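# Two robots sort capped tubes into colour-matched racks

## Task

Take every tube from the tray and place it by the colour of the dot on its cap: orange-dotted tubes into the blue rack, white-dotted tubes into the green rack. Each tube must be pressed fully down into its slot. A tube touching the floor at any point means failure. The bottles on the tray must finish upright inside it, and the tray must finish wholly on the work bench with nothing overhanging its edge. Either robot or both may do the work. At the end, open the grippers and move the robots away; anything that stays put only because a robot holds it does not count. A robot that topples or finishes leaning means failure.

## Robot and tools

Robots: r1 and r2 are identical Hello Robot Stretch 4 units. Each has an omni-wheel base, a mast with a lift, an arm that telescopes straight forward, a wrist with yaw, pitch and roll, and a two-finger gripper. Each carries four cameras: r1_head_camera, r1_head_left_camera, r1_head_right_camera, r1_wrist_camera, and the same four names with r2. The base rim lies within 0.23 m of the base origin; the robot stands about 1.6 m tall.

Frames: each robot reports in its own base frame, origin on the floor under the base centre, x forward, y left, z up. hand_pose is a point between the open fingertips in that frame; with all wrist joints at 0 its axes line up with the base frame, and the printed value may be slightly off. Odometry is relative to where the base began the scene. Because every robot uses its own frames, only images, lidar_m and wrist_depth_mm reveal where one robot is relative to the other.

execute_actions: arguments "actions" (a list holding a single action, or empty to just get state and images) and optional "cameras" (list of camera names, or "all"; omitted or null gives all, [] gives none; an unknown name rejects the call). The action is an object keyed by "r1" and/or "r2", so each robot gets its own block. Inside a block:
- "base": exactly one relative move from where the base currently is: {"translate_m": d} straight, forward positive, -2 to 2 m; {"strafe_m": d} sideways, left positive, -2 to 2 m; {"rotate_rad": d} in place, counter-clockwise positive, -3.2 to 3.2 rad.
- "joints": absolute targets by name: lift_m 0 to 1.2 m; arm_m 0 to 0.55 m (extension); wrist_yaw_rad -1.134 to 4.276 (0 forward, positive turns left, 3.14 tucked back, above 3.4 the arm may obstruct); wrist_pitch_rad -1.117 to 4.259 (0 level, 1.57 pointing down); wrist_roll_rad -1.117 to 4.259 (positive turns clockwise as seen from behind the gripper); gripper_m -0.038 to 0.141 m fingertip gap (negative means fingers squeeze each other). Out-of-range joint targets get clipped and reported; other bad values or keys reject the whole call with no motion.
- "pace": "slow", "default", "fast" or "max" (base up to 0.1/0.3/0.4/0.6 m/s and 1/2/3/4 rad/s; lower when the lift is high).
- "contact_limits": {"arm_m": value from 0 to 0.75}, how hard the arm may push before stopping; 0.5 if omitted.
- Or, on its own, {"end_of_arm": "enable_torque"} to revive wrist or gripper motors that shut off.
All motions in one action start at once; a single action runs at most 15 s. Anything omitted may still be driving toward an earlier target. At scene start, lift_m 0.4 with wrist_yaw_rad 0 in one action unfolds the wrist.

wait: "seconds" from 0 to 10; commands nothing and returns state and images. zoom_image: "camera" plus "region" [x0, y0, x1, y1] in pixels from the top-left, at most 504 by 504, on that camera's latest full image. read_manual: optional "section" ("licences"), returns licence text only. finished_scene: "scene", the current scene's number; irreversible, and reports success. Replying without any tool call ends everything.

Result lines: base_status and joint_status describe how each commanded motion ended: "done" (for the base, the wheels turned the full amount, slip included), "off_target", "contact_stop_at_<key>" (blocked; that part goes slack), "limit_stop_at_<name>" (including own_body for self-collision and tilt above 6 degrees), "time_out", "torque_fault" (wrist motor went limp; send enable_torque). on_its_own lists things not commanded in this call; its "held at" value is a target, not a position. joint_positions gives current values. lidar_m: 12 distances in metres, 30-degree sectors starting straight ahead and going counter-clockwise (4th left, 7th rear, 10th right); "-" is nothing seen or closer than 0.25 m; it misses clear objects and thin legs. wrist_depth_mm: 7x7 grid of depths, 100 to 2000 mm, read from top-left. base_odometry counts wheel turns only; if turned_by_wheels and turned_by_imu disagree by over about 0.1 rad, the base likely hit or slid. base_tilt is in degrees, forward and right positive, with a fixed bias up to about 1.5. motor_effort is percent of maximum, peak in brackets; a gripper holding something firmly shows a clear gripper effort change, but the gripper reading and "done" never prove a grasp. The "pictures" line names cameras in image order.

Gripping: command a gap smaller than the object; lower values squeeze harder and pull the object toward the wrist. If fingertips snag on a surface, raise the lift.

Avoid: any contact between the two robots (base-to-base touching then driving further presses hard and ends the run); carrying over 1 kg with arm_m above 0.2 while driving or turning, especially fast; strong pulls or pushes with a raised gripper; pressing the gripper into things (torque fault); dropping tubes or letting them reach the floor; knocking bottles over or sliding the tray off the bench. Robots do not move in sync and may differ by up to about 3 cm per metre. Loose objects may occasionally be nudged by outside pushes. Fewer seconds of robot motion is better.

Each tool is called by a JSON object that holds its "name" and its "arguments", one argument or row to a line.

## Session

{"name": "execute_actions", "arguments": {
  "actions": []
}}

Scene clock: 0.00 s.
r1.base_odometry: x=+0.000 y=+0.000 heading=+0.000 (m, m, rad; r1's odometry frame)
r1.turned_by_wheels: +0.000 (rad since the last result)
r1.turned_by_imu: +0.000 (rad since the last result)
r1.base_tilt: forward=+0.3 right=-0.8 (deg)
r1.lidar_m: 1.37 1.10 1.08 1.18 1.89 3.00 3.30 3.67 1.58 1.11 1.59 2.67
r1.base_status: not commanded
r1.joint_positions: lift_m=+0.243 arm_m=+0.002 wrist_yaw_rad=+3.170 wrist_pitch_rad=+0.019 wrist_roll_rad=-0.019 gripper_m=+0.057
r1.joint_status: not commanded
r1.motor_effort: lift_m=+20 arm_m=-1 wrist_yaw_rad=+0 wrist_pitch_rad=-7 wrist_roll_rad=+1 gripper_m=-4 wheel_0=+0 wheel_1=+1 wheel_2=+0 (%)
r1.hand_pose: x=-0.1182 y=+0.0791 z=+0.4161 quat_wxyz=(-0.014, -0.009, -0.010, +1.000) (m; r1's base frame)
r1.wrist_depth_mm: - 132 - - - - - / - 114 145 - - - - / - 121 155 - - - - / 134 134 293 - - - - / - - - - - - - / 1281 1499 192 1499 195 1366 1336 / 917 917 1025 - 1025 904 946
r2.base_odometry: x=+0.000 y=+0.000 heading=+0.000 (m, m, rad; r2's odometry frame)
r2.turned_by_wheels: +0.000 (rad since the last result)
r2.turned_by_imu: +0.000 (rad since the last result)
r2.base_tilt: forward=+0.4 right=-0.8 (deg)
r2.lidar_m: 1.17 1.14 1.26 1.94 3.21 3.50 3.58 0.97 0.86 1.34 3.09 1.52
r2.base_status: not commanded
r2.joint_positions: lift_m=+0.173 arm_m=-0.002 wrist_yaw_rad=+3.106 wrist_pitch_rad=+0.017 wrist_roll_rad=+0.004 gripper_m=+0.057
r2.joint_status: not commanded
r2.motor_effort: lift_m=+18 arm_m=-1 wrist_yaw_rad=+2 wrist_pitch_rad=-5 wrist_roll_rad=+2 gripper_m=-4 wheel_0=+1 wheel_1=+0 wheel_2=+0 (%)
r2.hand_pose: x=-0.1162 y=+0.0977 z=+0.3465 quat_wxyz=(+0.018, -0.009, +0.002, +1.000) (m; r2's base frame)
r2.wrist_depth_mm: - 143 - - - - - / - 125 279 - - - - / - 124 172 - - - - / 108 142 220 - - - - / - - - - - - - / 1464 1464 208 1430 196 1430 1397 / 960 946 904 145 946 891 960
pictures: r1_head_camera, r1_head_left_camera, r1_head_right_camera, r1_wrist_camera, r2_head_camera, r2_head_left_camera, r2_head_right_camera, r2_wrist_camera
Images, in order (width x height): r1_head_camera 420x560, r1_head_left_camera 420x672, r1_head_right_camera 420x672, r1_wrist_camera 616x392, r2_head_camera 420x560, r2_head_left_camera 420x672, r2_head_right_camera 420x672, r2_wrist_camera 616x392.

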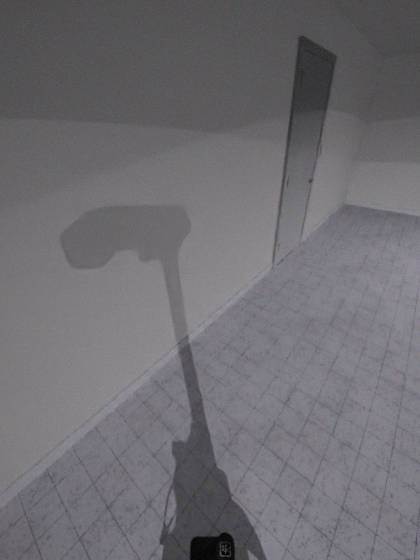

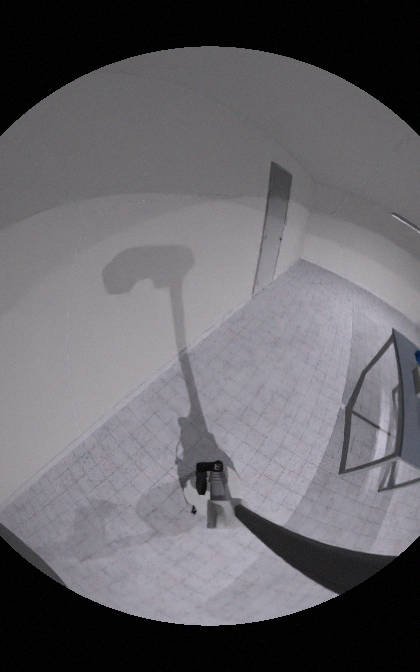

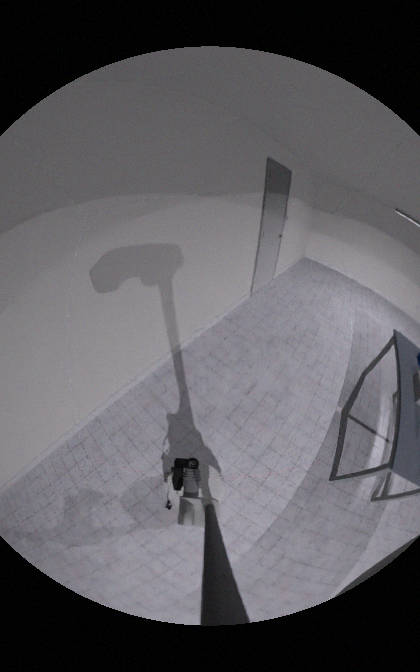

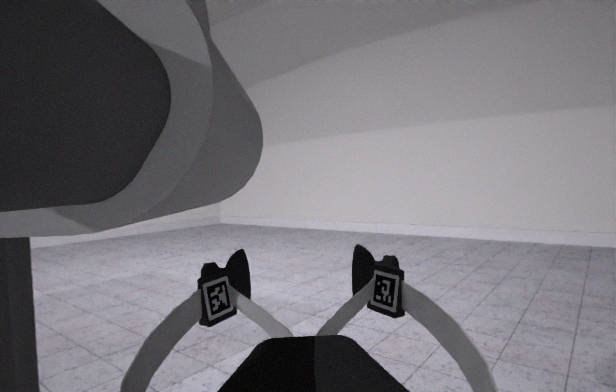

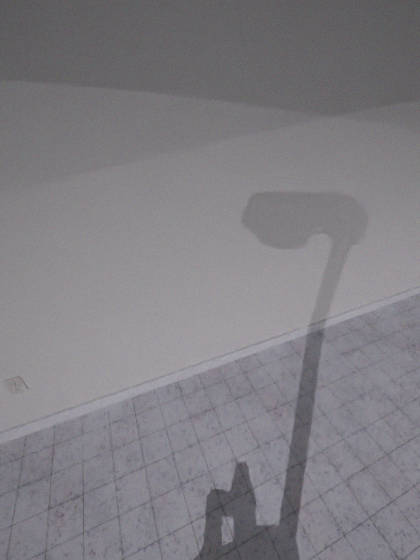

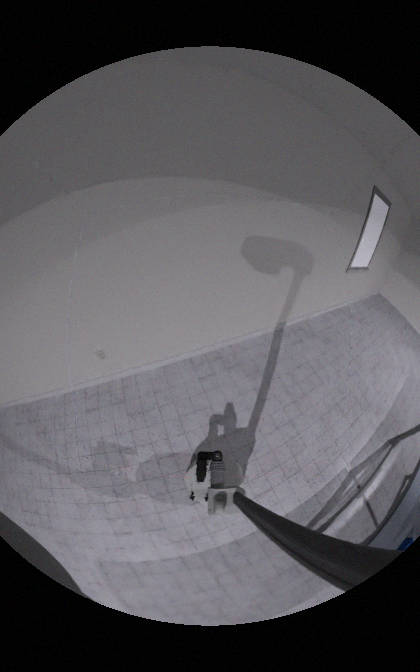

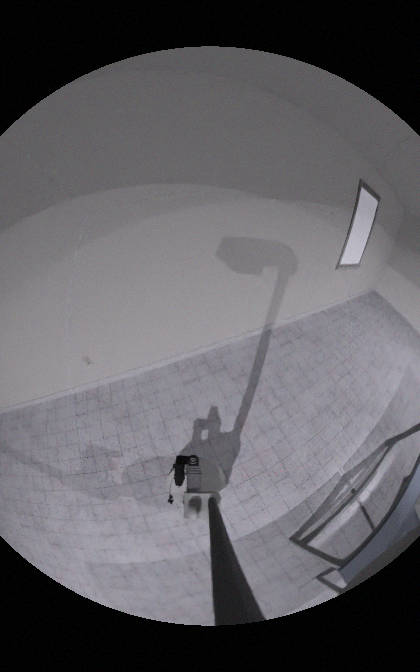

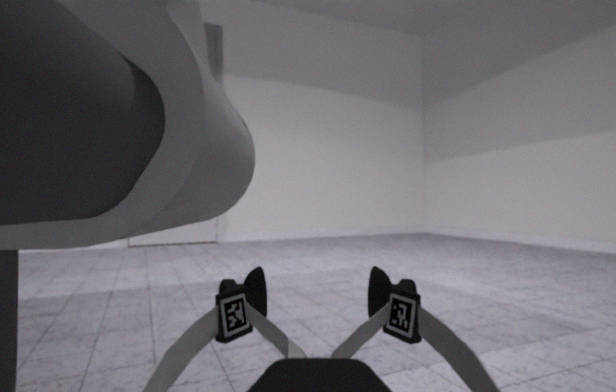

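{"name": "execute_actions", "arguments": {
  "actions": [
    {"r1":{"base":{"rotate_rad":-2.234},"joints":{"lift_m":1.1,"wrist_yaw_rad":0,"gripper_m":0.05}},"r2":{"base":{"rotate_rad":-2.76},"joints":{"lift_m":1.1,"wrist_yaw_rad":0,"gripper_m":0.05}}}
  ],
  "cameras": ["r1_head_camera","r1_head_left_camera","r2_head_camera","r2_head_right_camera"]
}}

Scene clock: 10.33 s.
r1.base_odometry: x=+0.000 y=+0.000 heading=-2.233 (m, m, rad; r1's odometry frame)
r1.turned_by_wheels: -2.233 (rad since the last result)
r1.turned_by_imu: -2.229 (rad since the last result)
r1.base_tilt: forward=+0.3 right=-0.8 (deg)
r1.lidar_m: 3.64 1.10 1.34 3.89 1.53 1.11 1.08 1.14 1.61 3.00 3.15 3.79
r1.base_status: done
r1.joint_positions: lift_m=+1.100 arm_m=+0.002 wrist_yaw_rad=+0.000 wrist_pitch_rad=+0.019 wrist_roll_rad=-0.019 gripper_m=+0.050
r1.joint_status: all done
r1.motor_effort: lift_m=+23(23) arm_m=-1(1) wrist_yaw_rad=+0(6) wrist_pitch_rad=-8(8) wrist_roll_rad=+1(1) gripper_m=-4(5) wheel_0=+5(10) wheel_1=+2(12) wheel_2=+2(12) (%)
r1.hand_pose: x=+0.4611 y=-0.0873 z=+1.2726 quat_wxyz=(+1.000, -0.010, +0.009, +0.000) (m; r1's base frame)
r1.wrist_depth_mm: - - - - - - - / - - - - - - - / - - - - - - - / - - - - - - - / - - - - - - - / - - 191 - 197 - - / 1229 1336 - - - - -
r2.base_odometry: x=+0.000 y=+0.000 heading=-2.760 (m, m, rad; r2's odometry frame)
r2.turned_by_wheels: -2.760 (rad since the last result)
r2.turned_by_imu: -2.751 (rad since the last result)
r2.base_tilt: forward=+0.4 right=-0.7 (deg)
r2.lidar_m: 1.49 0.90 1.16 4.74 1.68 1.23 1.14 1.20 1.65 3.22 3.29 3.72
r2.base_status: done
r2.joint_positions: lift_m=+1.100 arm_m=-0.002 wrist_yaw_rad=+0.000 wrist_pitch_rad=+0.017 wrist_roll_rad=+0.004 gripper_m=+0.050
r2.joint_status: all done
r2.motor_effort: lift_m=+21(22) arm_m=-1(1) wrist_yaw_rad=+2(6) wrist_pitch_rad=-5(6) wrist_roll_rad=+1(1) gripper_m=-5(4) wheel_0=+1(6) wheel_1=-1(7) wheel_2=-1(7) (%)
r2.hand_pose: x=+0.4574 y=-0.0874 z=+1.2730 quat_wxyz=(+1.000, +0.002, +0.009, +0.000) (m; r2's base frame)
r2.wrist_depth_mm: - - - - - - - / - - - - - - - / - - - - - - - / - - - - - - - / - - - - - - - / - - 208 - 197 - - / 1336 1336 - 145 - - -
pictures: r1_head_camera, r1_head_left_camera, r2_head_camera, r2_head_right_camera
Images, in order (width x height): r1_head_camera 420x560, r1_head_left_camera 420x672, r2_head_camera 420x560, r2_head_right_camera 420x672.

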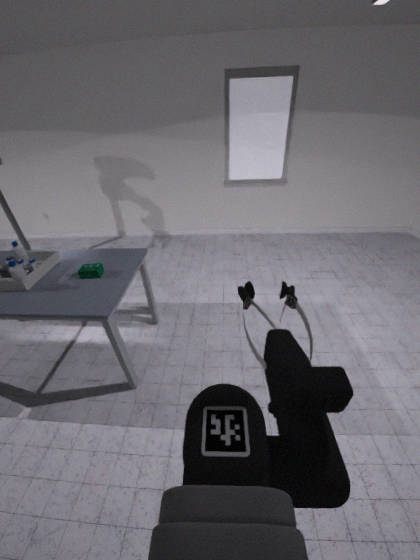

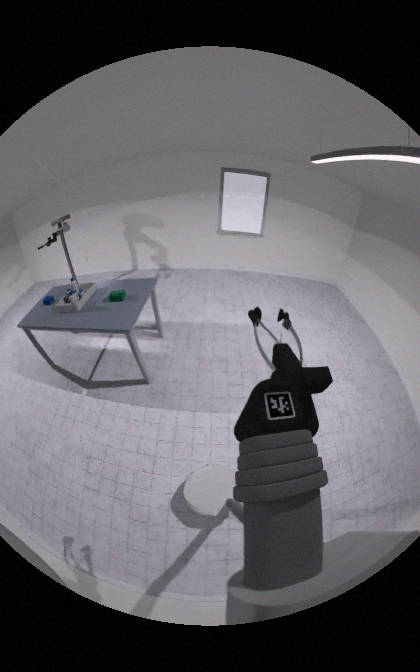

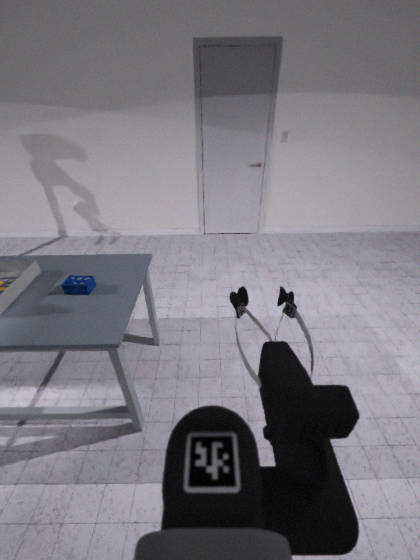

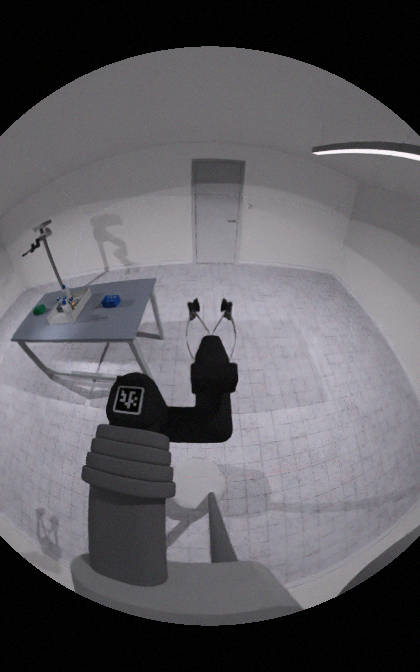

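{"name": "execute_actions", "arguments": {
  "actions": [
    {"r1":{"base":{"strafe_m":1.45},"joints":{"wrist_pitch_rad":0.5}},"r2":{"base":{"strafe_m":1.3},"joints":{"wrist_pitch_rad":0.5}}}
  ],
  "cameras": ["r1_wrist_camera","r2_wrist_camera"]
}}

Scene clock: 21.40 s.
r1.base_odometry: x=+1.143 y=-0.892 heading=-2.233 (m, m, rad; r1's odometry frame)
r1.turned_by_wheels: +0.000 (rad since the last result)
r1.turned_by_imu: +0.005 (rad since the last result)
r1.base_tilt: forward=+0.3 right=-0.8 (deg)
r1.lidar_m: 0.94 1.00 4.42 3.72 1.43 1.09 1.05 1.09 1.55 4.45 4.65 0.96
r1.base_status: done
r1.joint_positions: lift_m=+1.100 arm_m=+0.002 wrist_yaw_rad=+0.000 wrist_pitch_rad=+0.502 wrist_roll_rad=-0.019 gripper_m=+0.050
r1.joint_status: all done
r1.motor_effort: lift_m=+22(23) arm_m=-1(1) wrist_yaw_rad=+1(1) wrist_pitch_rad=-7(7) wrist_roll_rad=+1(1) gripper_m=-3(5) wheel_0=-4(12) wheel_1=+2(11) wheel_2=+0(2) (%)
r1.hand_pose: x=+0.4255 y=-0.0874 z=+1.1392 quat_wxyz=(+0.969, -0.009, +0.248, +0.002) (m; r1's base frame)
r1.wrist_depth_mm: - - - - - - - / - - - - - - - / - 1430 1430 1366 1397 1430 - / 1138 1060 1042 1008 1042 1060 1098 / 931 931 891 917 878 946 946 / 1618 1756 191 1708 198 1661 1576 / 1430 1430 1464 - 1537 1397 1464
r2.base_odometry: x=+0.484 y=-1.207 heading=-2.760 (m, m, rad; r2's odometry frame)
r2.turned_by_wheels: +0.000 (rad since the last result)
r2.turned_by_imu: +0.008 (rad since the last result)
r2.base_tilt: forward=+0.1 right=-0.6 (deg)
r2.lidar_m: 0.77 0.83 4.32 4.18 1.65 1.21 1.15 1.21 1.67 4.53 1.16 0.81
r2.base_status: done
r2.joint_positions: lift_m=+1.100 arm_m=-0.002 wrist_yaw_rad=+0.000 wrist_pitch_rad=+0.502 wrist_roll_rad=+0.004 gripper_m=+0.050
r2.joint_status: all done
r2.motor_effort: lift_m=+21(21) arm_m=-1(1) wrist_yaw_rad=-2(1) wrist_pitch_rad=-4(4) wrist_roll_rad=+1(1) gripper_m=-4(5) wheel_0=+0(8) wheel_1=+0(7) wheel_2=+0(0) (%)
r2.hand_pose: x=+0.4218 y=-0.0874 z=+1.1393 quat_wxyz=(+0.969, +0.002, +0.248, +0.000) (m; r2's base frame)
r2.wrist_depth_mm: - - - - - - - / - - - - - - - / - - - - - - - / - 1182 1182 1118 1042 1098 1138 / 976 917 917 878 891 904 904 / 809 809 208 778 197 798 788 / 1464 1537 1464 146 1537 1430 1576
pictures: r1_wrist_camera, r2_wrist_camera
Images, in order (width x height): r1_wrist_camera 616x392, r2_wrist_camera 616x392.

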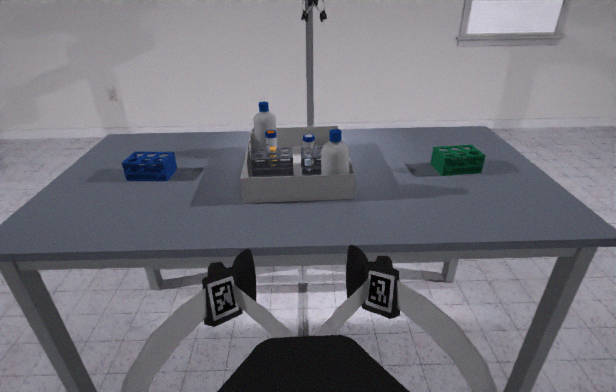

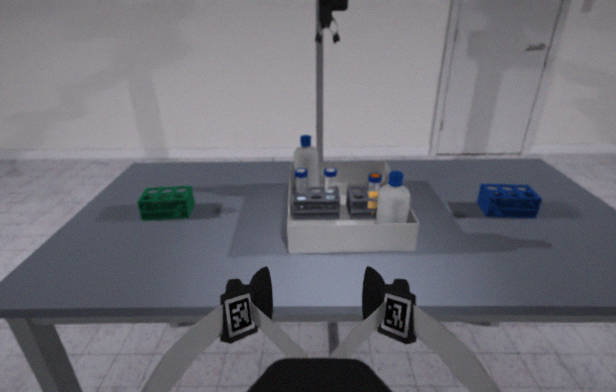

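{"name": "execute_actions", "arguments": {
  "actions": [
    {"r1":{"base":{"translate_m":0.68},"joints":{"wrist_pitch_rad":1.57,"arm_m":0.2,"lift_m":1.13}},"r2":{"base":{"translate_m":0.51},"joints":{"wrist_pitch_rad":1.57,"arm_m":0.44,"lift_m":1.13}}}
  ],
  "cameras": ["r1_wrist_camera","r2_wrist_camera"]
}}

Scene clock: 29.63 s.
r1.base_odometry: x=+0.725 y=-1.428 heading=-2.233 (m, m, rad; r1's odometry frame)
r1.turned_by_wheels: +0.001 (rad since the last result)
r1.turned_by_imu: +0.002 (rad since the last result)
r1.base_tilt: forward=+0.2 right=-0.8 (deg)
r1.lidar_m: 0.26 0.29 0.38 4.27 2.37 1.80 1.72 1.83 2.54 4.46 0.39 0.29
r1.base_status: done
r1.joint_positions: lift_m=+1.130 arm_m=+0.199 wrist_yaw_rad=+0.000 wrist_pitch_rad=+1.570 wrist_roll_rad=-0.019 gripper_m=+0.050
r1.joint_status: all done
r1.motor_effort: lift_m=+23(22) arm_m=+5(6) wrist_yaw_rad=+0(2) wrist_pitch_rad=-2(5) wrist_roll_rad=+1(1) gripper_m=-4(4) wheel_0=+5(13) wheel_1=+4(6) wheel_2=-2(11) (%)
r1.hand_pose: x=+0.3702 y=-0.0874 z=+1.0195 quat_wxyz=(+0.707, -0.007, +0.707, +0.007) (m; r1's base frame)
r1.wrist_depth_mm: 466 469 466 473 445 484 488 / 469 469 469 477 340 488 488 / 469 473 477 480 477 488 488 / 469 477 480 480 488 492 492 / 469 477 477 484 488 488 492 / 477 477 191 480 198 1255 1255 / 1255 1229 1042 - 1255 1281 1281
r2.base_odometry: x=+0.011 y=-1.397 heading=-2.760 (m, m, rad; r2's odometry frame)
r2.turned_by_wheels: +0.000 (rad since the last result)
r2.turned_by_imu: -0.002 (rad since the last result)
r2.base_tilt: forward=+0.3 right=-0.9 (deg)
r2.lidar_m: 0.27 0.29 0.42 4.19 2.41 1.74 1.66 1.75 2.40 4.50 0.44 0.30
r2.base_status: done
r2.joint_positions: lift_m=+1.130 arm_m=+0.439 wrist_yaw_rad=+0.000 wrist_pitch_rad=+1.570 wrist_roll_rad=+0.004 gripper_m=+0.050
r2.joint_status: all done
r2.motor_effort: lift_m=+20(22) arm_m=+6(10) wrist_yaw_rad=-2(3) wrist_pitch_rad=+1(3) wrist_roll_rad=+1(1) gripper_m=-5(4) wheel_0=+1(6) wheel_1=-1(5) wheel_2=+0(10) (%)
r2.hand_pose: x=+0.6102 y=-0.0874 z=+1.0195 quat_wxyz=(+0.707, +0.001, +0.707, -0.001) (m; r2's base frame)
r2.wrist_depth_mm: 496 492 492 436 473 480 484 / 492 492 492 370 484 480 480 / 492 488 488 484 484 480 477 / 492 488 488 418 436 418 477 / 492 488 484 480 477 473 477 / 488 484 208 477 198 397 473 / 488 480 480 146 445 330 329
pictures: r1_wrist_camera, r2_wrist_camera
Images, in order (width x height): r1_wrist_camera 616x392, r2_wrist_camera 616x392.

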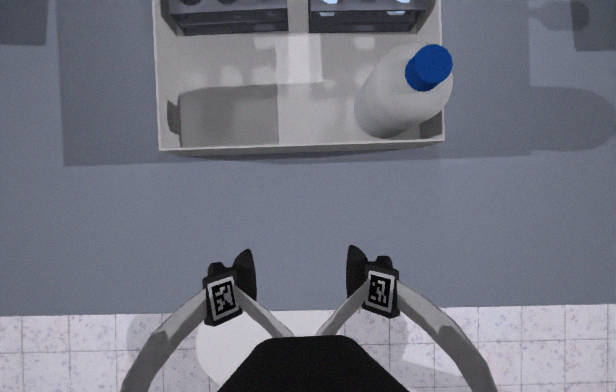

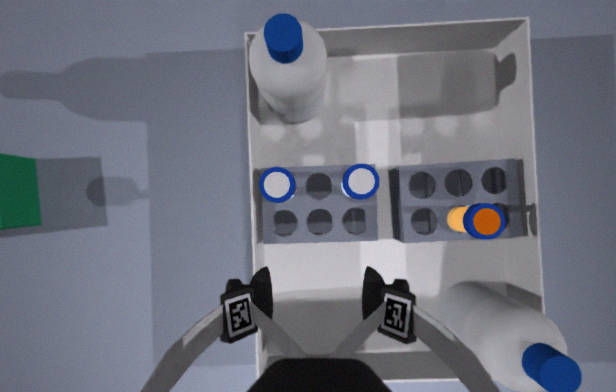

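{"name": "execute_actions", "arguments": {
  "actions": [
    {"r1":{"base":{"strafe_m":0.08},"joints":{"arm_m":0.52,"lift_m":1.08}},"r2":{"base":{"strafe_m":0.035},"joints":{"wrist_roll_rad":1.57,"arm_m":0.513,"lift_m":1.08}}}
  ],
  "cameras": ["r1_wrist_camera","r2_wrist_camera"]
}}

Scene clock: 50.93 s.
r1.base_odometry: x=+0.788 y=-1.477 heading=-2.233 (m, m, rad; r1's odometry frame)
r1.turned_by_wheels: +0.000 (rad since the last result)
r1.turned_by_imu: +0.001 (rad since the last result)
r1.base_tilt: forward=+0.3 right=-0.8 (deg)
r1.lidar_m: 0.25 0.27 0.41 4.22 2.34 1.79 1.71 1.82 2.54 0.97 0.36 0.28
r1.base_status: done
r1.joint_positions: lift_m=+1.080 arm_m=+0.519 wrist_yaw_rad=+0.000 wrist_pitch_rad=+1.570 wrist_roll_rad=-0.019 gripper_m=+0.050
r1.joint_status: all done
r1.motor_effort: lift_m=+17(24) arm_m=+5(7) wrist_yaw_rad=+0(0) wrist_pitch_rad=+1(2) wrist_roll_rad=+1(1) gripper_m=-4(5) wheel_0=-3(14) wheel_1=+0(10) wheel_2=+0(1) (%)
r1.hand_pose: x=+0.6902 y=-0.0874 z=+0.9700 quat_wxyz=(+0.707, -0.007, +0.707, +0.007) (m; r1's base frame)
r1.wrist_depth_mm: 415 418 424 421 427 433 433 / 418 418 421 421 430 415 439 / 415 424 421 293 430 430 439 / 418 424 427 427 430 436 442 / 421 427 427 368 373 377 439 / 424 424 190 399 197 375 442 / 427 424 433 - 439 387 442
r2.base_odometry: x=+0.024 y=-1.429 heading=-2.760 (m, m, rad; r2's odometry frame)
r2.turned_by_wheels: +0.000 (rad since the last result)
r2.turned_by_imu: +0.000 (rad since the last result)
r2.base_tilt: forward=+0.2 right=-0.7 (deg)
r2.lidar_m: 0.27 0.30 0.42 4.15 2.38 1.78 1.66 1.76 2.35 4.56 0.41 0.30
r2.base_status: done
r2.joint_positions: lift_m=+1.080 arm_m=+0.512 wrist_yaw_rad=+0.000 wrist_pitch_rad=+1.570 wrist_roll_rad=+1.570 gripper_m=+0.050
r2.joint_status: all done
r2.motor_effort: lift_m=+16(19) arm_m=+6(5) wrist_yaw_rad=+0(1) wrist_pitch_rad=+1(0) wrist_roll_rad=+2(8) gripper_m=-4(5) wheel_0=-1(8) wheel_1=-1(8) wheel_2=-1(1) (%)
r2.hand_pose: x=+0.6831 y=-0.0874 z=+0.9699 quat_wxyz=(+0.501, +0.500, +0.500, -0.499) (m; r2's base frame)
r2.wrist_depth_mm: 449 439 436 375 309 307 427 / 445 436 436 402 427 418 424 / 445 439 436 430 427 424 424 / 445 442 436 370 427 424 424 / 442 294 329 370 427 421 424 / 439 439 208 413 197 427 424 / 442 439 436 145 427 424 421
pictures: r1_wrist_camera, r2_wrist_camera
Images, in order (width x height): r1_wrist_camera 616x392, r2_wrist_camera 616x392.

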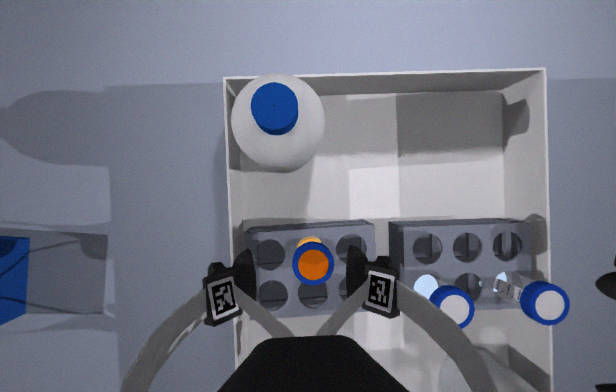

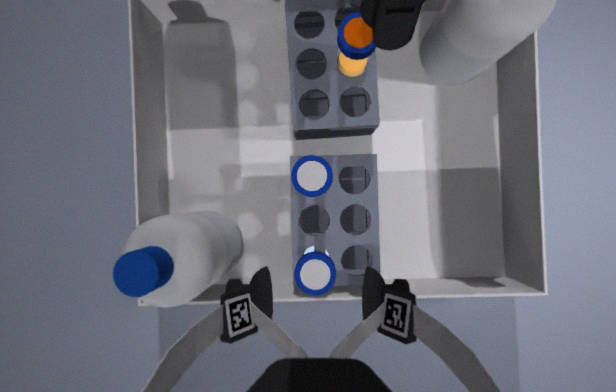

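{"name": "execute_actions", "arguments": {
  "actions": [
    {"r1":{"base":{"strafe_m":-0.011},"joints":{"arm_m":0.508,"lift_m":1.03}},"r2":{"base":{"strafe_m":0.005},"joints":{"lift_m":1.03}}}
  ],
  "cameras": ["r1_wrist_camera","r2_wrist_camera"]
}}

Scene clock: 57.60 s.
r1.base_odometry: x=+0.780 y=-1.471 heading=-2.233 (m, m, rad; r1's odometry frame)
r1.turned_by_wheels: +0.000 (rad since the last result)
r1.turned_by_imu: +0.002 (rad since the last result)
r1.base_tilt: forward=+0.3 right=-0.8 (deg)
r1.lidar_m: 0.25 0.29 0.41 4.23 2.36 1.77 1.73 1.83 2.55 4.53 0.38 0.28
r1.base_status: done
r1.joint_positions: lift_m=+1.030 arm_m=+0.509 wrist_yaw_rad=+0.000 wrist_pitch_rad=+1.570 wrist_roll_rad=-0.019 gripper_m=+0.050
r1.joint_status: all done
r1.motor_effort: lift_m=+17(16) arm_m=-5(4) wrist_yaw_rad=+0(0) wrist_pitch_rad=-2(1) wrist_roll_rad=+1(1) gripper_m=-4(4) wheel_0=+6(12) wheel_1=-3(13) wheel_2=+0(2) (%)
r1.hand_pose: x=+0.6800 y=-0.0874 z=+0.9200 quat_wxyz=(+0.707, -0.007, +0.707, +0.007) (m; r1's base frame)
r1.wrist_depth_mm: 368 373 373 377 379 382 384 / 370 370 233 245 379 379 338 / 368 375 315 375 382 382 342 / 370 373 375 377 382 384 343 / 375 373 319 319 324 324 330 / 377 375 190 319 197 325 277 / 377 377 377 - 384 345 353
r2.base_odometry: x=+0.026 y=-1.434 heading=-2.760 (m, m, rad; r2's odometry frame)
r2.turned_by_wheels: +0.000 (rad since the last result)
r2.turned_by_imu: +0.000 (rad since the last result)
r2.base_tilt: forward=+0.4 right=-0.8 (deg)
r2.lidar_m: 0.28 0.30 0.44 4.15 2.38 1.74 1.66 1.75 2.35 4.57 0.41 0.28
r2.base_status: done
r2.joint_positions: lift_m=+1.030 arm_m=+0.512 wrist_yaw_rad=+0.000 wrist_pitch_rad=+1.570 wrist_roll_rad=+1.570 gripper_m=+0.050
r2.joint_status: all done
r2.motor_effort: lift_m=+16(17) arm_m=+6(6) wrist_yaw_rad=+0(1) wrist_pitch_rad=+1(1) wrist_roll_rad=+2(2) gripper_m=-4(5) wheel_0=+0(10) wheel_1=+0(8) wheel_2=+0(0) (%)
r2.hand_pose: x=+0.6832 y=-0.0874 z=+0.9199 quat_wxyz=(+0.501, +0.500, +0.500, -0.499) (m; r2's base frame)
r2.wrist_depth_mm: 394 387 387 322 222 315 332 / 392 384 384 351 377 375 345 / 392 379 384 382 377 375 347 / 392 351 384 320 377 375 351 / 392 241 330 320 375 373 343 / 392 244 208 306 197 375 375 / 389 387 384 145 377 375 373
pictures: r1_wrist_camera, r2_wrist_camera
Images, in order (width x height): r1_wrist_camera 616x392, r2_wrist_camera 616x392.

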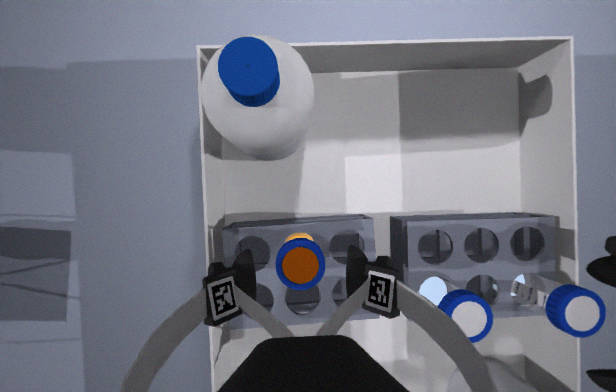

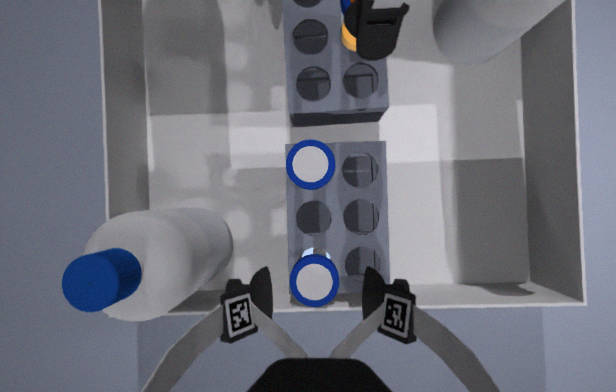

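Good.

{"name": "execute_actions", "arguments": {
  "actions": [
    {"r1":{"joints":{"lift_m":0.983}},"r2":{"joints":{"lift_m":0.983}}}
  ],
  "cameras": []
}}

{"name": "execute_actions", "arguments": {
  "actions": [
    {"r1":{"joints":{"gripper_m":0.012}},"r2":{"joints":{"gripper_m":0.012}}}
  ],
  "cameras": ["r1_wrist_camera","r2_wrist_camera"]
}}

{"name": "execute_actions", "arguments": {
  "actions": [
    {"r1":{"joints":{"lift_m":1.13}},"r2":{"joints":{"lift_m":1.13}}}
  ],
  "cameras": ["r1_wrist_camera","r2_wrist_camera"]
}}

Scene clock: 64.53 s.
r1.base_odometry: x=+0.780 y=-1.471 heading=-2.233 (m, m, rad; r1's odometry frame)
r1.turned_by_wheels: +0.000 (rad since the last result)
r1.turned_by_imu: +0.001 (rad since the last result)
r1.base_tilt: forward=+0.3 right=-0.8 (deg)
r1.lidar_m: 0.26 0.28 0.40 4.21 2.36 1.78 1.71 1.82 2.55 4.53 0.37 0.28
r1.base_status: not commanded
r1.joint_positions: lift_m=+0.983 arm_m=+0.509 wrist_yaw_rad=+0.000 wrist_pitch_rad=+1.570 wrist_roll_rad=-0.019 gripper_m=+0.050
r1.joint_status: all done
r1.motor_effort: lift_m=+17(16) arm_m=-5(5) wrist_yaw_rad=+1(1) wrist_pitch_rad=-1(3) wrist_roll_rad=+0(1) gripper_m=-5(4) wheel_0=+6(6) wheel_1=-4(3) wheel_2=+0(0) (%)
r1.hand_pose: x=+0.6800 y=-0.0874 z=+0.8730 quat_wxyz=(+0.707, -0.007, +0.707, +0.007) (m; r1's base frame)
r1.wrist_depth_mm: 322 325 150 255 294 301 307 / 325 325 185 195 330 334 322 / 325 329 274 330 332 336 325 / 325 329 330 330 332 336 327 / 325 329 296 271 274 278 278 / 330 330 190 211 197 276 278 / 329 332 283 - 336 216 336
r2.base_odometry: x=+0.026 y=-1.434 heading=-2.760 (m, m, rad; r2's odometry frame)
r2.turned_by_wheels: +0.000 (rad since the last result)
r2.turned_by_imu: +0.000 (rad since the last result)
r2.base_tilt: forward=+0.1 right=-0.7 (deg)
r2.lidar_m: 0.27 0.29 0.44 4.15 2.40 1.74 1.65 1.75 2.43 4.55 0.42 0.28
r2.base_status: not commanded
r2.joint_positions: lift_m=+0.983 arm_m=+0.512 wrist_yaw_rad=+0.000 wrist_pitch_rad=+1.570 wrist_roll_rad=+1.570 gripper_m=+0.050
r2.joint_status: all done
r2.motor_effort: lift_m=+16(15) arm_m=+6(6) wrist_yaw_rad=-2(1) wrist_pitch_rad=-1(1) wrist_roll_rad=+2(2) gripper_m=-4(4) wheel_0=+1(0) wheel_1=+1(0) wheel_2=+0(0) (%)
r2.hand_pose: x=+0.6832 y=-0.0874 z=+0.8729 quat_wxyz=(+0.501, +0.500, +0.500, -0.499) (m; r2's base frame)
r2.wrist_depth_mm: 345 338 336 274 223 314 303 / 343 338 338 301 327 329 319 / 343 338 336 272 330 329 320 / 343 329 336 273 327 329 324 / 196 200 334 272 325 329 327 / 158 198 208 211 198 320 314 / 342 340 336 145 334 329 327
pictures: none
No camera images: the call's "cameras" was empty. Leave "cameras" out to get every camera's image.

Scene clock: 65.70 s.
r1.base_odometry: x=+0.780 y=-1.471 heading=-2.233 (m, m, rad; r1's odometry frame)
r1.turned_by_wheels: +0.000 (rad since the last result)
r1.turned_by_imu: +0.000 (rad since the last result)
r1.base_tilt: forward=+0.2 right=-0.8 (deg)
r1.lidar_m: 0.27 0.28 0.40 4.24 2.37 1.78 1.72 1.82 2.55 4.53 0.38 0.29
r1.base_status: not commanded
r1.joint_positions: lift_m=+0.983 arm_m=+0.509 wrist_yaw_rad=+0.000 wrist_pitch_rad=+1.570 wrist_roll_rad=-0.019 gripper_m=+0.012
r1.joint_status: all done
r1.motor_effort: lift_m=+17(17) arm_m=-5(5) wrist_yaw_rad=+0(1) wrist_pitch_rad=-1(0) wrist_roll_rad=+1(0) gripper_m=-11(14) wheel_0=+6(7) wheel_1=-4(3) wheel_2=+0(0) (%)
r1.hand_pose: x=+0.6800 y=-0.0874 z=+0.8730 quat_wxyz=(+0.707, -0.007, +0.707, +0.007) (m; r1's base frame)
r1.wrist_depth_mm: 322 325 150 254 294 303 306 / 322 327 185 195 330 332 324 / 324 329 276 329 332 334 325 / 325 330 327 330 334 334 325 / 327 330 296 234 286 276 278 / 329 330 187 204 189 277 279 / 330 330 283 - 336 215 336
r2.base_odometry: x=+0.026 y=-1.434 heading=-2.760 (m, m, rad; r2's odometry frame)
r2.turned_by_wheels: +0.000 (rad since the last result)
r2.turned_by_imu: +0.000 (rad since the last result)
r2.base_tilt: forward=+0.2 right=-0.6 (deg)
r2.lidar_m: 0.28 0.30 0.43 4.14 2.39 1.76 1.65 1.73 2.37 4.57 0.44 0.28
r2.base_status: not commanded
r2.joint_positions: lift_m=+0.983 arm_m=+0.512 wrist_yaw_rad=+0.000 wrist_pitch_rad=+1.570 wrist_roll_rad=+1.570 gripper_m=+0.012
r2.joint_status: all done
r2.motor_effort: lift_m=+16(16) arm_m=+6(6) wrist_yaw_rad=+1(1) wrist_pitch_rad=+1(1) wrist_roll_rad=+3(2) gripper_m=-14(14) wheel_0=+0(0) wheel_1=+0(0) wheel_2=+0(0) (%)
r2.hand_pose: x=+0.6832 y=-0.0874 z=+0.8729 quat_wxyz=(+0.501, +0.500, +0.500, -0.499) (m; r2's base frame)
r2.wrist_depth_mm: 343 340 338 274 303 315 303 / 343 338 338 301 327 329 319 / 343 338 336 272 330 329 319 / 343 330 336 273 327 329 324 / 196 200 334 272 327 329 327 / 158 198 208 204 193 320 312 / 342 338 336 168 330 329 327
pictures: r1_wrist_camera, r2_wrist_camera
Images, in order (width x height): r1_wrist_camera 616x392, r2_wrist_camera 616x392.

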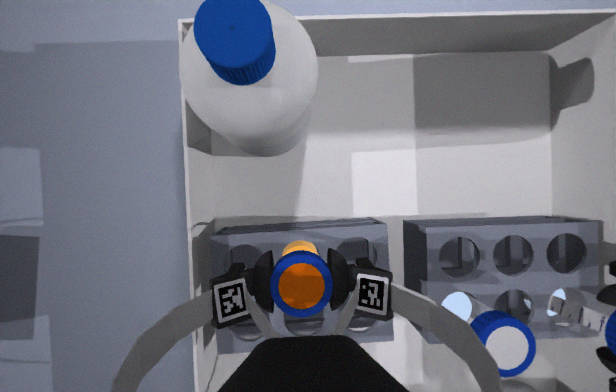

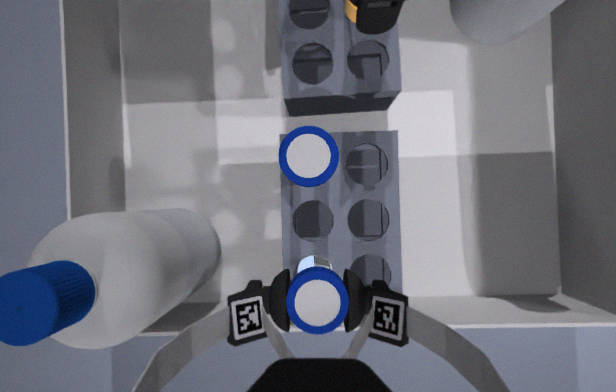

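Scene clock: 67.40 s.
r1.base_odometry: x=+0.780 y=-1.471 heading=-2.233 (m, m, rad; r1's odometry frame)
r1.turned_by_wheels: +0.000 (rad since the last result)
r1.turned_by_imu: +0.001 (rad since the last result)
r1.base_tilt: forward=+0.2 right=-0.8 (deg)
r1.lidar_m: 0.27 0.28 0.40 4.22 2.38 1.78 1.73 1.81 2.52 4.53 0.39 0.27
r1.base_status: not commanded
r1.joint_positions: lift_m=+1.130 arm_m=+0.509 wrist_yaw_rad=+0.000 wrist_pitch_rad=+1.570 wrist_roll_rad=-0.019 gripper_m=+0.012
r1.joint_status: all done
r1.motor_effort: lift_m=+23(22) arm_m=-5(5) wrist_yaw_rad=+1(1) wrist_pitch_rad=-2(3) wrist_roll_rad=+1(1) gripper_m=-12(12) wheel_0=+7(6) wheel_1=-4(3) wheel_2=+0(0) (%)
r1.hand_pose: x=+0.6800 y=-0.0874 z=+1.0195 quat_wxyz=(+0.707, -0.007, +0.707, +0.007) (m; r1's base frame)
r1.wrist_depth_mm: 462 469 473 473 477 477 488 / 466 469 469 477 477 480 480 / 466 469 469 477 477 484 484 / 469 469 477 477 480 484 492 / 466 477 480 233 421 436 492 / 473 477 186 204 189 439 492 / 473 473 480 - 488 368 496
r2.base_odometry: x=+0.026 y=-1.434 heading=-2.760 (m, m, rad; r2's odometry frame)
r2.turned_by_wheels: +0.000 (rad since the last result)
r2.turned_by_imu: +0.000 (rad since the last result)
r2.base_tilt: forward=+0.4 right=-0.8 (deg)
r2.lidar_m: 0.26 0.31 0.41 4.14 2.40 1.75 1.64 1.73 2.36 4.57 0.42 0.30
r2.base_status: not commanded
r2.joint_positions: lift_m=+1.130 arm_m=+0.512 wrist_yaw_rad=+0.000 wrist_pitch_rad=+1.570 wrist_roll_rad=+1.570 gripper_m=+0.012
r2.joint_status: all done
r2.motor_effort: lift_m=+21(22) arm_m=+6(6) wrist_yaw_rad=-1(1) wrist_pitch_rad=+1(0) wrist_roll_rad=+3(3) gripper_m=-15(15) wheel_0=+0(0) wheel_1=+1(0) wheel_2=+0(0) (%)
r2.hand_pose: x=+0.6832 y=-0.0874 z=+1.0195 quat_wxyz=(+0.501, +0.500, +0.500, -0.499) (m; r2's base frame)
r2.wrist_depth_mm: 496 496 462 436 421 340 477 / 496 492 484 455 480 433 473 / 496 492 488 480 477 473 477 / 492 488 484 473 480 477 473 / 496 488 351 445 477 473 473 / 492 488 208 204 195 477 473 / 492 488 484 480 477 473 473
pictures: r1_wrist_camera, r2_wrist_camera
Images, in order (width x height): r1_wrist_camera 616x392, r2_wrist_camera 616x392.

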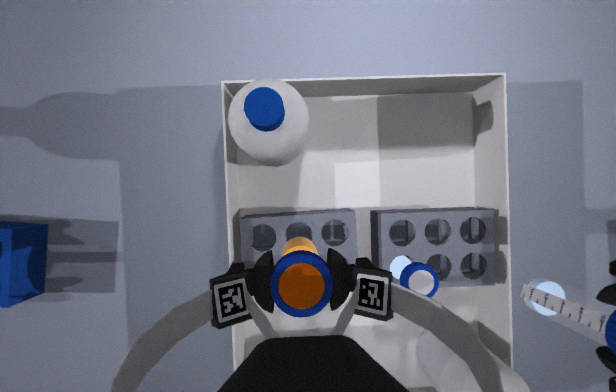

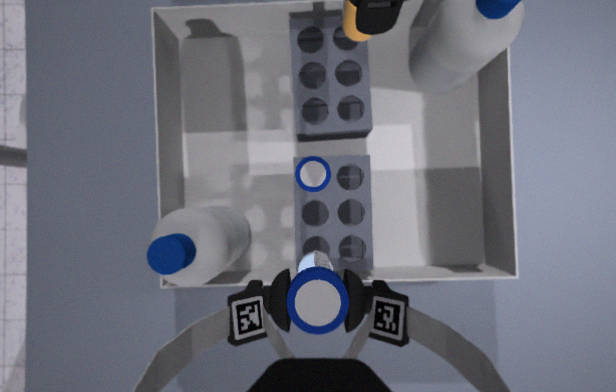

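{"name": "execute_actions", "arguments": {
  "actions": [
    {"r1":{"base":{"strafe_m":0.34},"joints":{"arm_m":0.47}},"r2":{"base":{"strafe_m":0.39}}}
  ],
  "cameras": ["r1_wrist_camera","r2_wrist_camera"]
}}

Scene clock: 76.00 s.
r1.base_odometry: x=+1.048 y=-1.680 heading=-2.233 (m, m, rad; r1's odometry frame)
r1.turned_by_wheels: +0.000 (rad since the last result)
r1.turned_by_imu: +0.002 (rad since the last result)
r1.base_tilt: forward=+0.3 right=-0.7 (deg)
r1.lidar_m: 0.26 0.29 4.02 3.89 2.39 1.76 1.71 1.82 2.52 1.04 0.39 0.29
r1.base_status: done
r1.joint_positions: lift_m=+1.130 arm_m=+0.471 wrist_yaw_rad=+0.000 wrist_pitch_rad=+1.570 wrist_roll_rad=-0.019 gripper_m=+0.012
r1.joint_status: all done
r1.motor_effort: lift_m=+23(23) arm_m=-5(5) wrist_yaw_rad=+1(2) wrist_pitch_rad=+0(1) wrist_roll_rad=+1(1) gripper_m=-11(13) wheel_0=-3(14) wheel_1=+1(9) wheel_2=+0(1) (%)
r1.hand_pose: x=+0.6420 y=-0.0874 z=+1.0195 quat_wxyz=(+0.707, -0.007, +0.707, +0.007) (m; r1's base frame)
r1.wrist_depth_mm: 466 466 473 473 477 480 484 / 469 473 473 473 480 480 399 / 469 469 477 477 484 484 484 / 473 469 477 473 488 488 427 / 473 473 473 233 484 488 488 / 473 477 187 204 189 488 492 / 477 477 484 - 492 492 480
r2.base_odometry: x=+0.171 y=-1.796 heading=-2.760 (m, m, rad; r2's odometry frame)
r2.turned_by_wheels: +0.000 (rad since the last result)
r2.turned_by_imu: +0.002 (rad since the last result)
r2.base_tilt: forward=+0.4 right=-0.7 (deg)
r2.lidar_m: 0.27 0.32 3.92 3.74 2.39 1.74 1.66 1.73 2.35 1.22 0.42 0.29
r2.base_status: done
r2.joint_positions: lift_m=+1.130 arm_m=+0.512 wrist_yaw_rad=+0.000 wrist_pitch_rad=+1.570 wrist_roll_rad=+1.570 gripper_m=+0.012
r2.joint_status: not commanded
r2.motor_effort: lift_m=+20(21) arm_m=+6(6) wrist_yaw_rad=+1(1) wrist_pitch_rad=+0(3) wrist_roll_rad=+3(3) gripper_m=-15(16) wheel_0=+1(10) wheel_1=-1(5) wheel_2=-1(1) (%)
r2.hand_pose: x=+0.6832 y=-0.0874 z=+1.0196 quat_wxyz=(+0.501, +0.500, +0.500, -0.499) (m; r2's base frame)
r2.wrist_depth_mm: 496 492 492 484 484 480 477 / 496 492 488 484 484 480 477 / 496 492 488 484 477 480 473 / 496 496 488 477 480 477 473 / 496 488 488 455 480 477 473 / 492 492 208 204 195 473 473 / 492 488 484 480 477 473 473
pictures: r1_wrist_camera, r2_wrist_camera
Images, in order (width x height): r1_wrist_camera 616x392, r2_wrist_camera 616x392.

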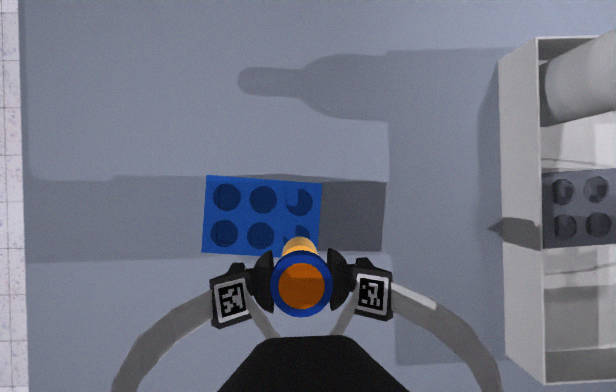

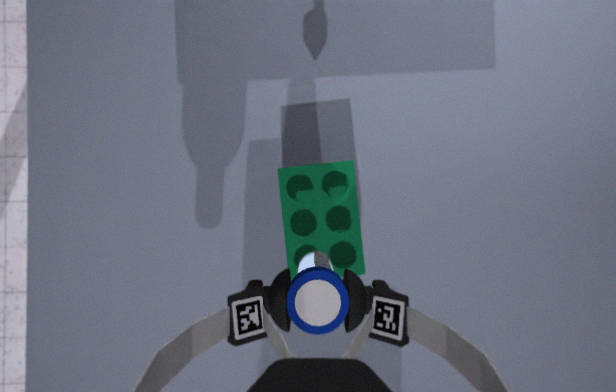

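{"name": "execute_actions", "arguments": {
  "actions": [
    {"r1":{"base":{"strafe_m":0.004},"joints":{"arm_m":0.4655,"lift_m":1.07}},"r2":{"base":{"strafe_m":0.01},"joints":{"arm_m":0.523,"lift_m":1.07}}}
  ],
  "cameras": ["r1_wrist_camera","r2_wrist_camera"]
}}

Scene clock: 80.80 s.
r1.base_odometry: x=+1.051 y=-1.682 heading=-2.233 (m, m, rad; r1's odometry frame)
r1.turned_by_wheels: +0.000 (rad since the last result)
r1.turned_by_imu: +0.001 (rad since the last result)
r1.base_tilt: forward=+0.3 right=-0.8 (deg)
r1.lidar_m: 0.27 0.29 4.00 3.88 2.37 1.77 1.72 1.80 2.50 1.01 0.39 0.29
r1.base_status: done
r1.joint_positions: lift_m=+1.070 arm_m=+0.466 wrist_yaw_rad=+0.000 wrist_pitch_rad=+1.570 wrist_roll_rad=-0.019 gripper_m=+0.012
r1.joint_status: all done
r1.motor_effort: lift_m=+17(23) arm_m=-5(5) wrist_yaw_rad=+1(1) wrist_pitch_rad=-4(3) wrist_roll_rad=+2(1) gripper_m=-13(14) wheel_0=+2(11) wheel_1=-3(8) wheel_2=+0(3) (%)
r1.hand_pose: x=+0.6375 y=-0.0874 z=+0.9600 quat_wxyz=(+0.707, -0.007, +0.707, +0.007) (m; r1's base frame)
r1.wrist_depth_mm: 407 410 413 418 421 421 404 / 407 413 413 418 424 427 379 / 410 410 415 421 421 427 394 / 407 415 359 415 424 427 389 / 413 415 389 233 427 430 389 / 415 418 188 204 189 430 404 / 415 415 421 - 427 430 399
r2.base_odometry: x=+0.175 y=-1.805 heading=-2.760 (m, m, rad; r2's odometry frame)
r2.turned_by_wheels: +0.000 (rad since the last result)
r2.turned_by_imu: +0.000 (rad since the last result)
r2.base_tilt: forward=+0.2 right=-0.8 (deg)
r2.lidar_m: 0.28 0.30 3.90 3.74 2.37 1.69 1.66 1.75 2.36 1.22 0.44 0.29
r2.base_status: done
r2.joint_positions: lift_m=+1.070 arm_m=+0.522 wrist_yaw_rad=+0.000 wrist_pitch_rad=+1.570 wrist_roll_rad=+1.570 gripper_m=+0.012
r2.joint_status: all done
r2.motor_effort: lift_m=+16(19) arm_m=+6(9) wrist_yaw_rad=+0(1) wrist_pitch_rad=+1(0) wrist_roll_rad=+3(3) gripper_m=-15(16) wheel_0=-3(7) wheel_1=+0(6) wheel_2=+0(1) (%)
r2.hand_pose: x=+0.6931 y=-0.0874 z=+0.9599 quat_wxyz=(+0.501, +0.500, +0.500, -0.499) (m; r2's base frame)
r2.wrist_depth_mm: 436 433 427 427 421 418 415 / 436 430 427 424 421 418 415 / 433 427 424 424 418 418 415 / 433 430 427 418 418 415 415 / 430 430 424 364 421 415 415 / 430 427 208 204 195 415 413 / 433 427 424 421 418 415 413
pictures: r1_wrist_camera, r2_wrist_camera
Images, in order (width x height): r1_wrist_camera 616x392, r2_wrist_camera 616x392.

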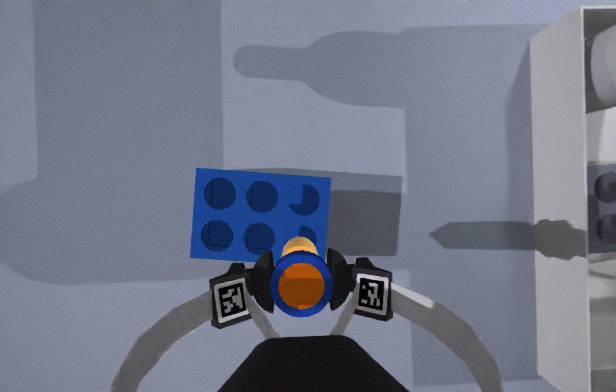

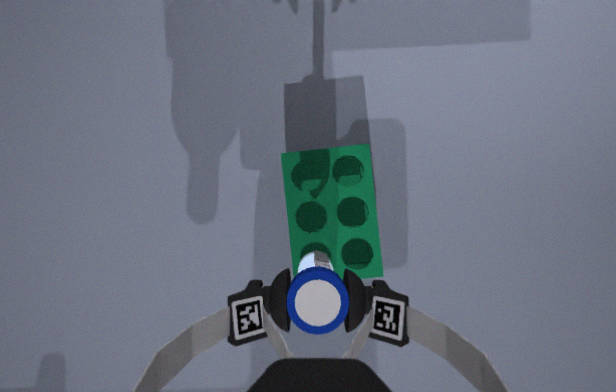

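{"name": "execute_actions", "arguments": {
  "actions": [
    {"r1":{"joints":{"lift_m":0.978},"pace":"slow"},"r2":{"joints":{"lift_m":0.978},"pace":"slow"}}
  ],
  "cameras": ["r1_wrist_camera","r2_wrist_camera"]
}}

Scene clock: 86.47 s.
r1.base_odometry: x=+1.051 y=-1.682 heading=-2.233 (m, m, rad; r1's odometry frame)
r1.turned_by_wheels: +0.000 (rad since the last result)
r1.turned_by_imu: +0.001 (rad since the last result)
r1.base_tilt: forward=+0.3 right=-0.8 (deg)
r1.lidar_m: 0.27 0.28 4.00 3.88 2.39 1.77 1.71 1.80 2.54 1.01 0.39 0.29
r1.base_status: not commanded
r1.joint_positions: lift_m=+0.978 arm_m=+0.466 wrist_yaw_rad=+0.000 wrist_pitch_rad=+1.570 wrist_roll_rad=-0.019 gripper_m=+0.012
r1.joint_status: all done
r1.motor_effort: lift_m=+17(19) arm_m=-5(5) wrist_yaw_rad=+1(1) wrist_pitch_rad=+1(1) wrist_roll_rad=+1(1) gripper_m=-12(14) wheel_0=+2(2) wheel_1=-3(3) wheel_2=+0(0) (%)
r1.hand_pose: x=+0.6375 y=-0.0874 z=+0.8680 quat_wxyz=(+0.707, -0.007, +0.707, +0.007) (m; r1's base frame)
r1.wrist_depth_mm: 317 317 322 322 327 327 334 / 317 320 324 325 325 332 334 / 320 320 327 325 330 332 334 / 320 324 296 324 332 334 334 / 322 325 266 233 332 336 338 / 319 327 187 204 189 338 338 / 325 325 329 - 334 336 340
r2.base_odometry: x=+0.175 y=-1.805 heading=-2.760 (m, m, rad; r2's odometry frame)
r2.turned_by_wheels: +0.000 (rad since the last result)
r2.turned_by_imu: +0.000 (rad since the last result)
r2.base_tilt: forward=+0.2 right=-0.9 (deg)
r2.lidar_m: 0.28 0.30 3.87 3.76 2.41 1.75 1.67 1.74 2.39 1.19 0.44 0.29
r2.base_status: not commanded
r2.joint_positions: lift_m=+0.978 arm_m=+0.522 wrist_yaw_rad=+0.000 wrist_pitch_rad=+1.570 wrist_roll_rad=+1.570 gripper_m=+0.012
r2.joint_status: all done
r2.motor_effort: lift_m=+15(17) arm_m=+6(6) wrist_yaw_rad=+1(1) wrist_pitch_rad=+0(2) wrist_roll_rad=+3(3) gripper_m=-15(16) wheel_0=-3(3) wheel_1=+0(0) wheel_2=+0(1) (%)
r2.hand_pose: x=+0.6932 y=-0.0874 z=+0.8679 quat_wxyz=(+0.501, +0.500, +0.500, -0.499) (m; r2's base frame)
r2.wrist_depth_mm: 340 338 334 332 330 327 325 / 338 336 334 332 330 327 325 / 340 336 334 325 327 327 324 / 338 336 334 325 329 327 325 / 338 334 332 270 322 325 324 / 338 334 208 204 193 324 322 / 336 334 330 168 325 325 324
pictures: r1_wrist_camera, r2_wrist_camera
Images, in order (width x height): r1_wrist_camera 616x392, r2_wrist_camera 616x392.

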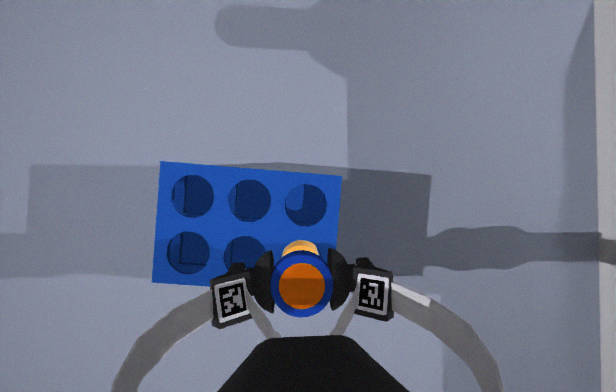

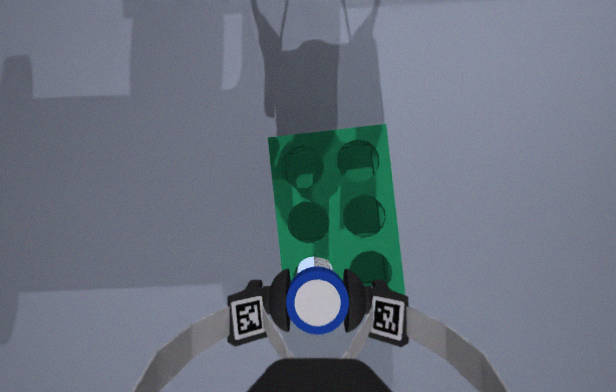

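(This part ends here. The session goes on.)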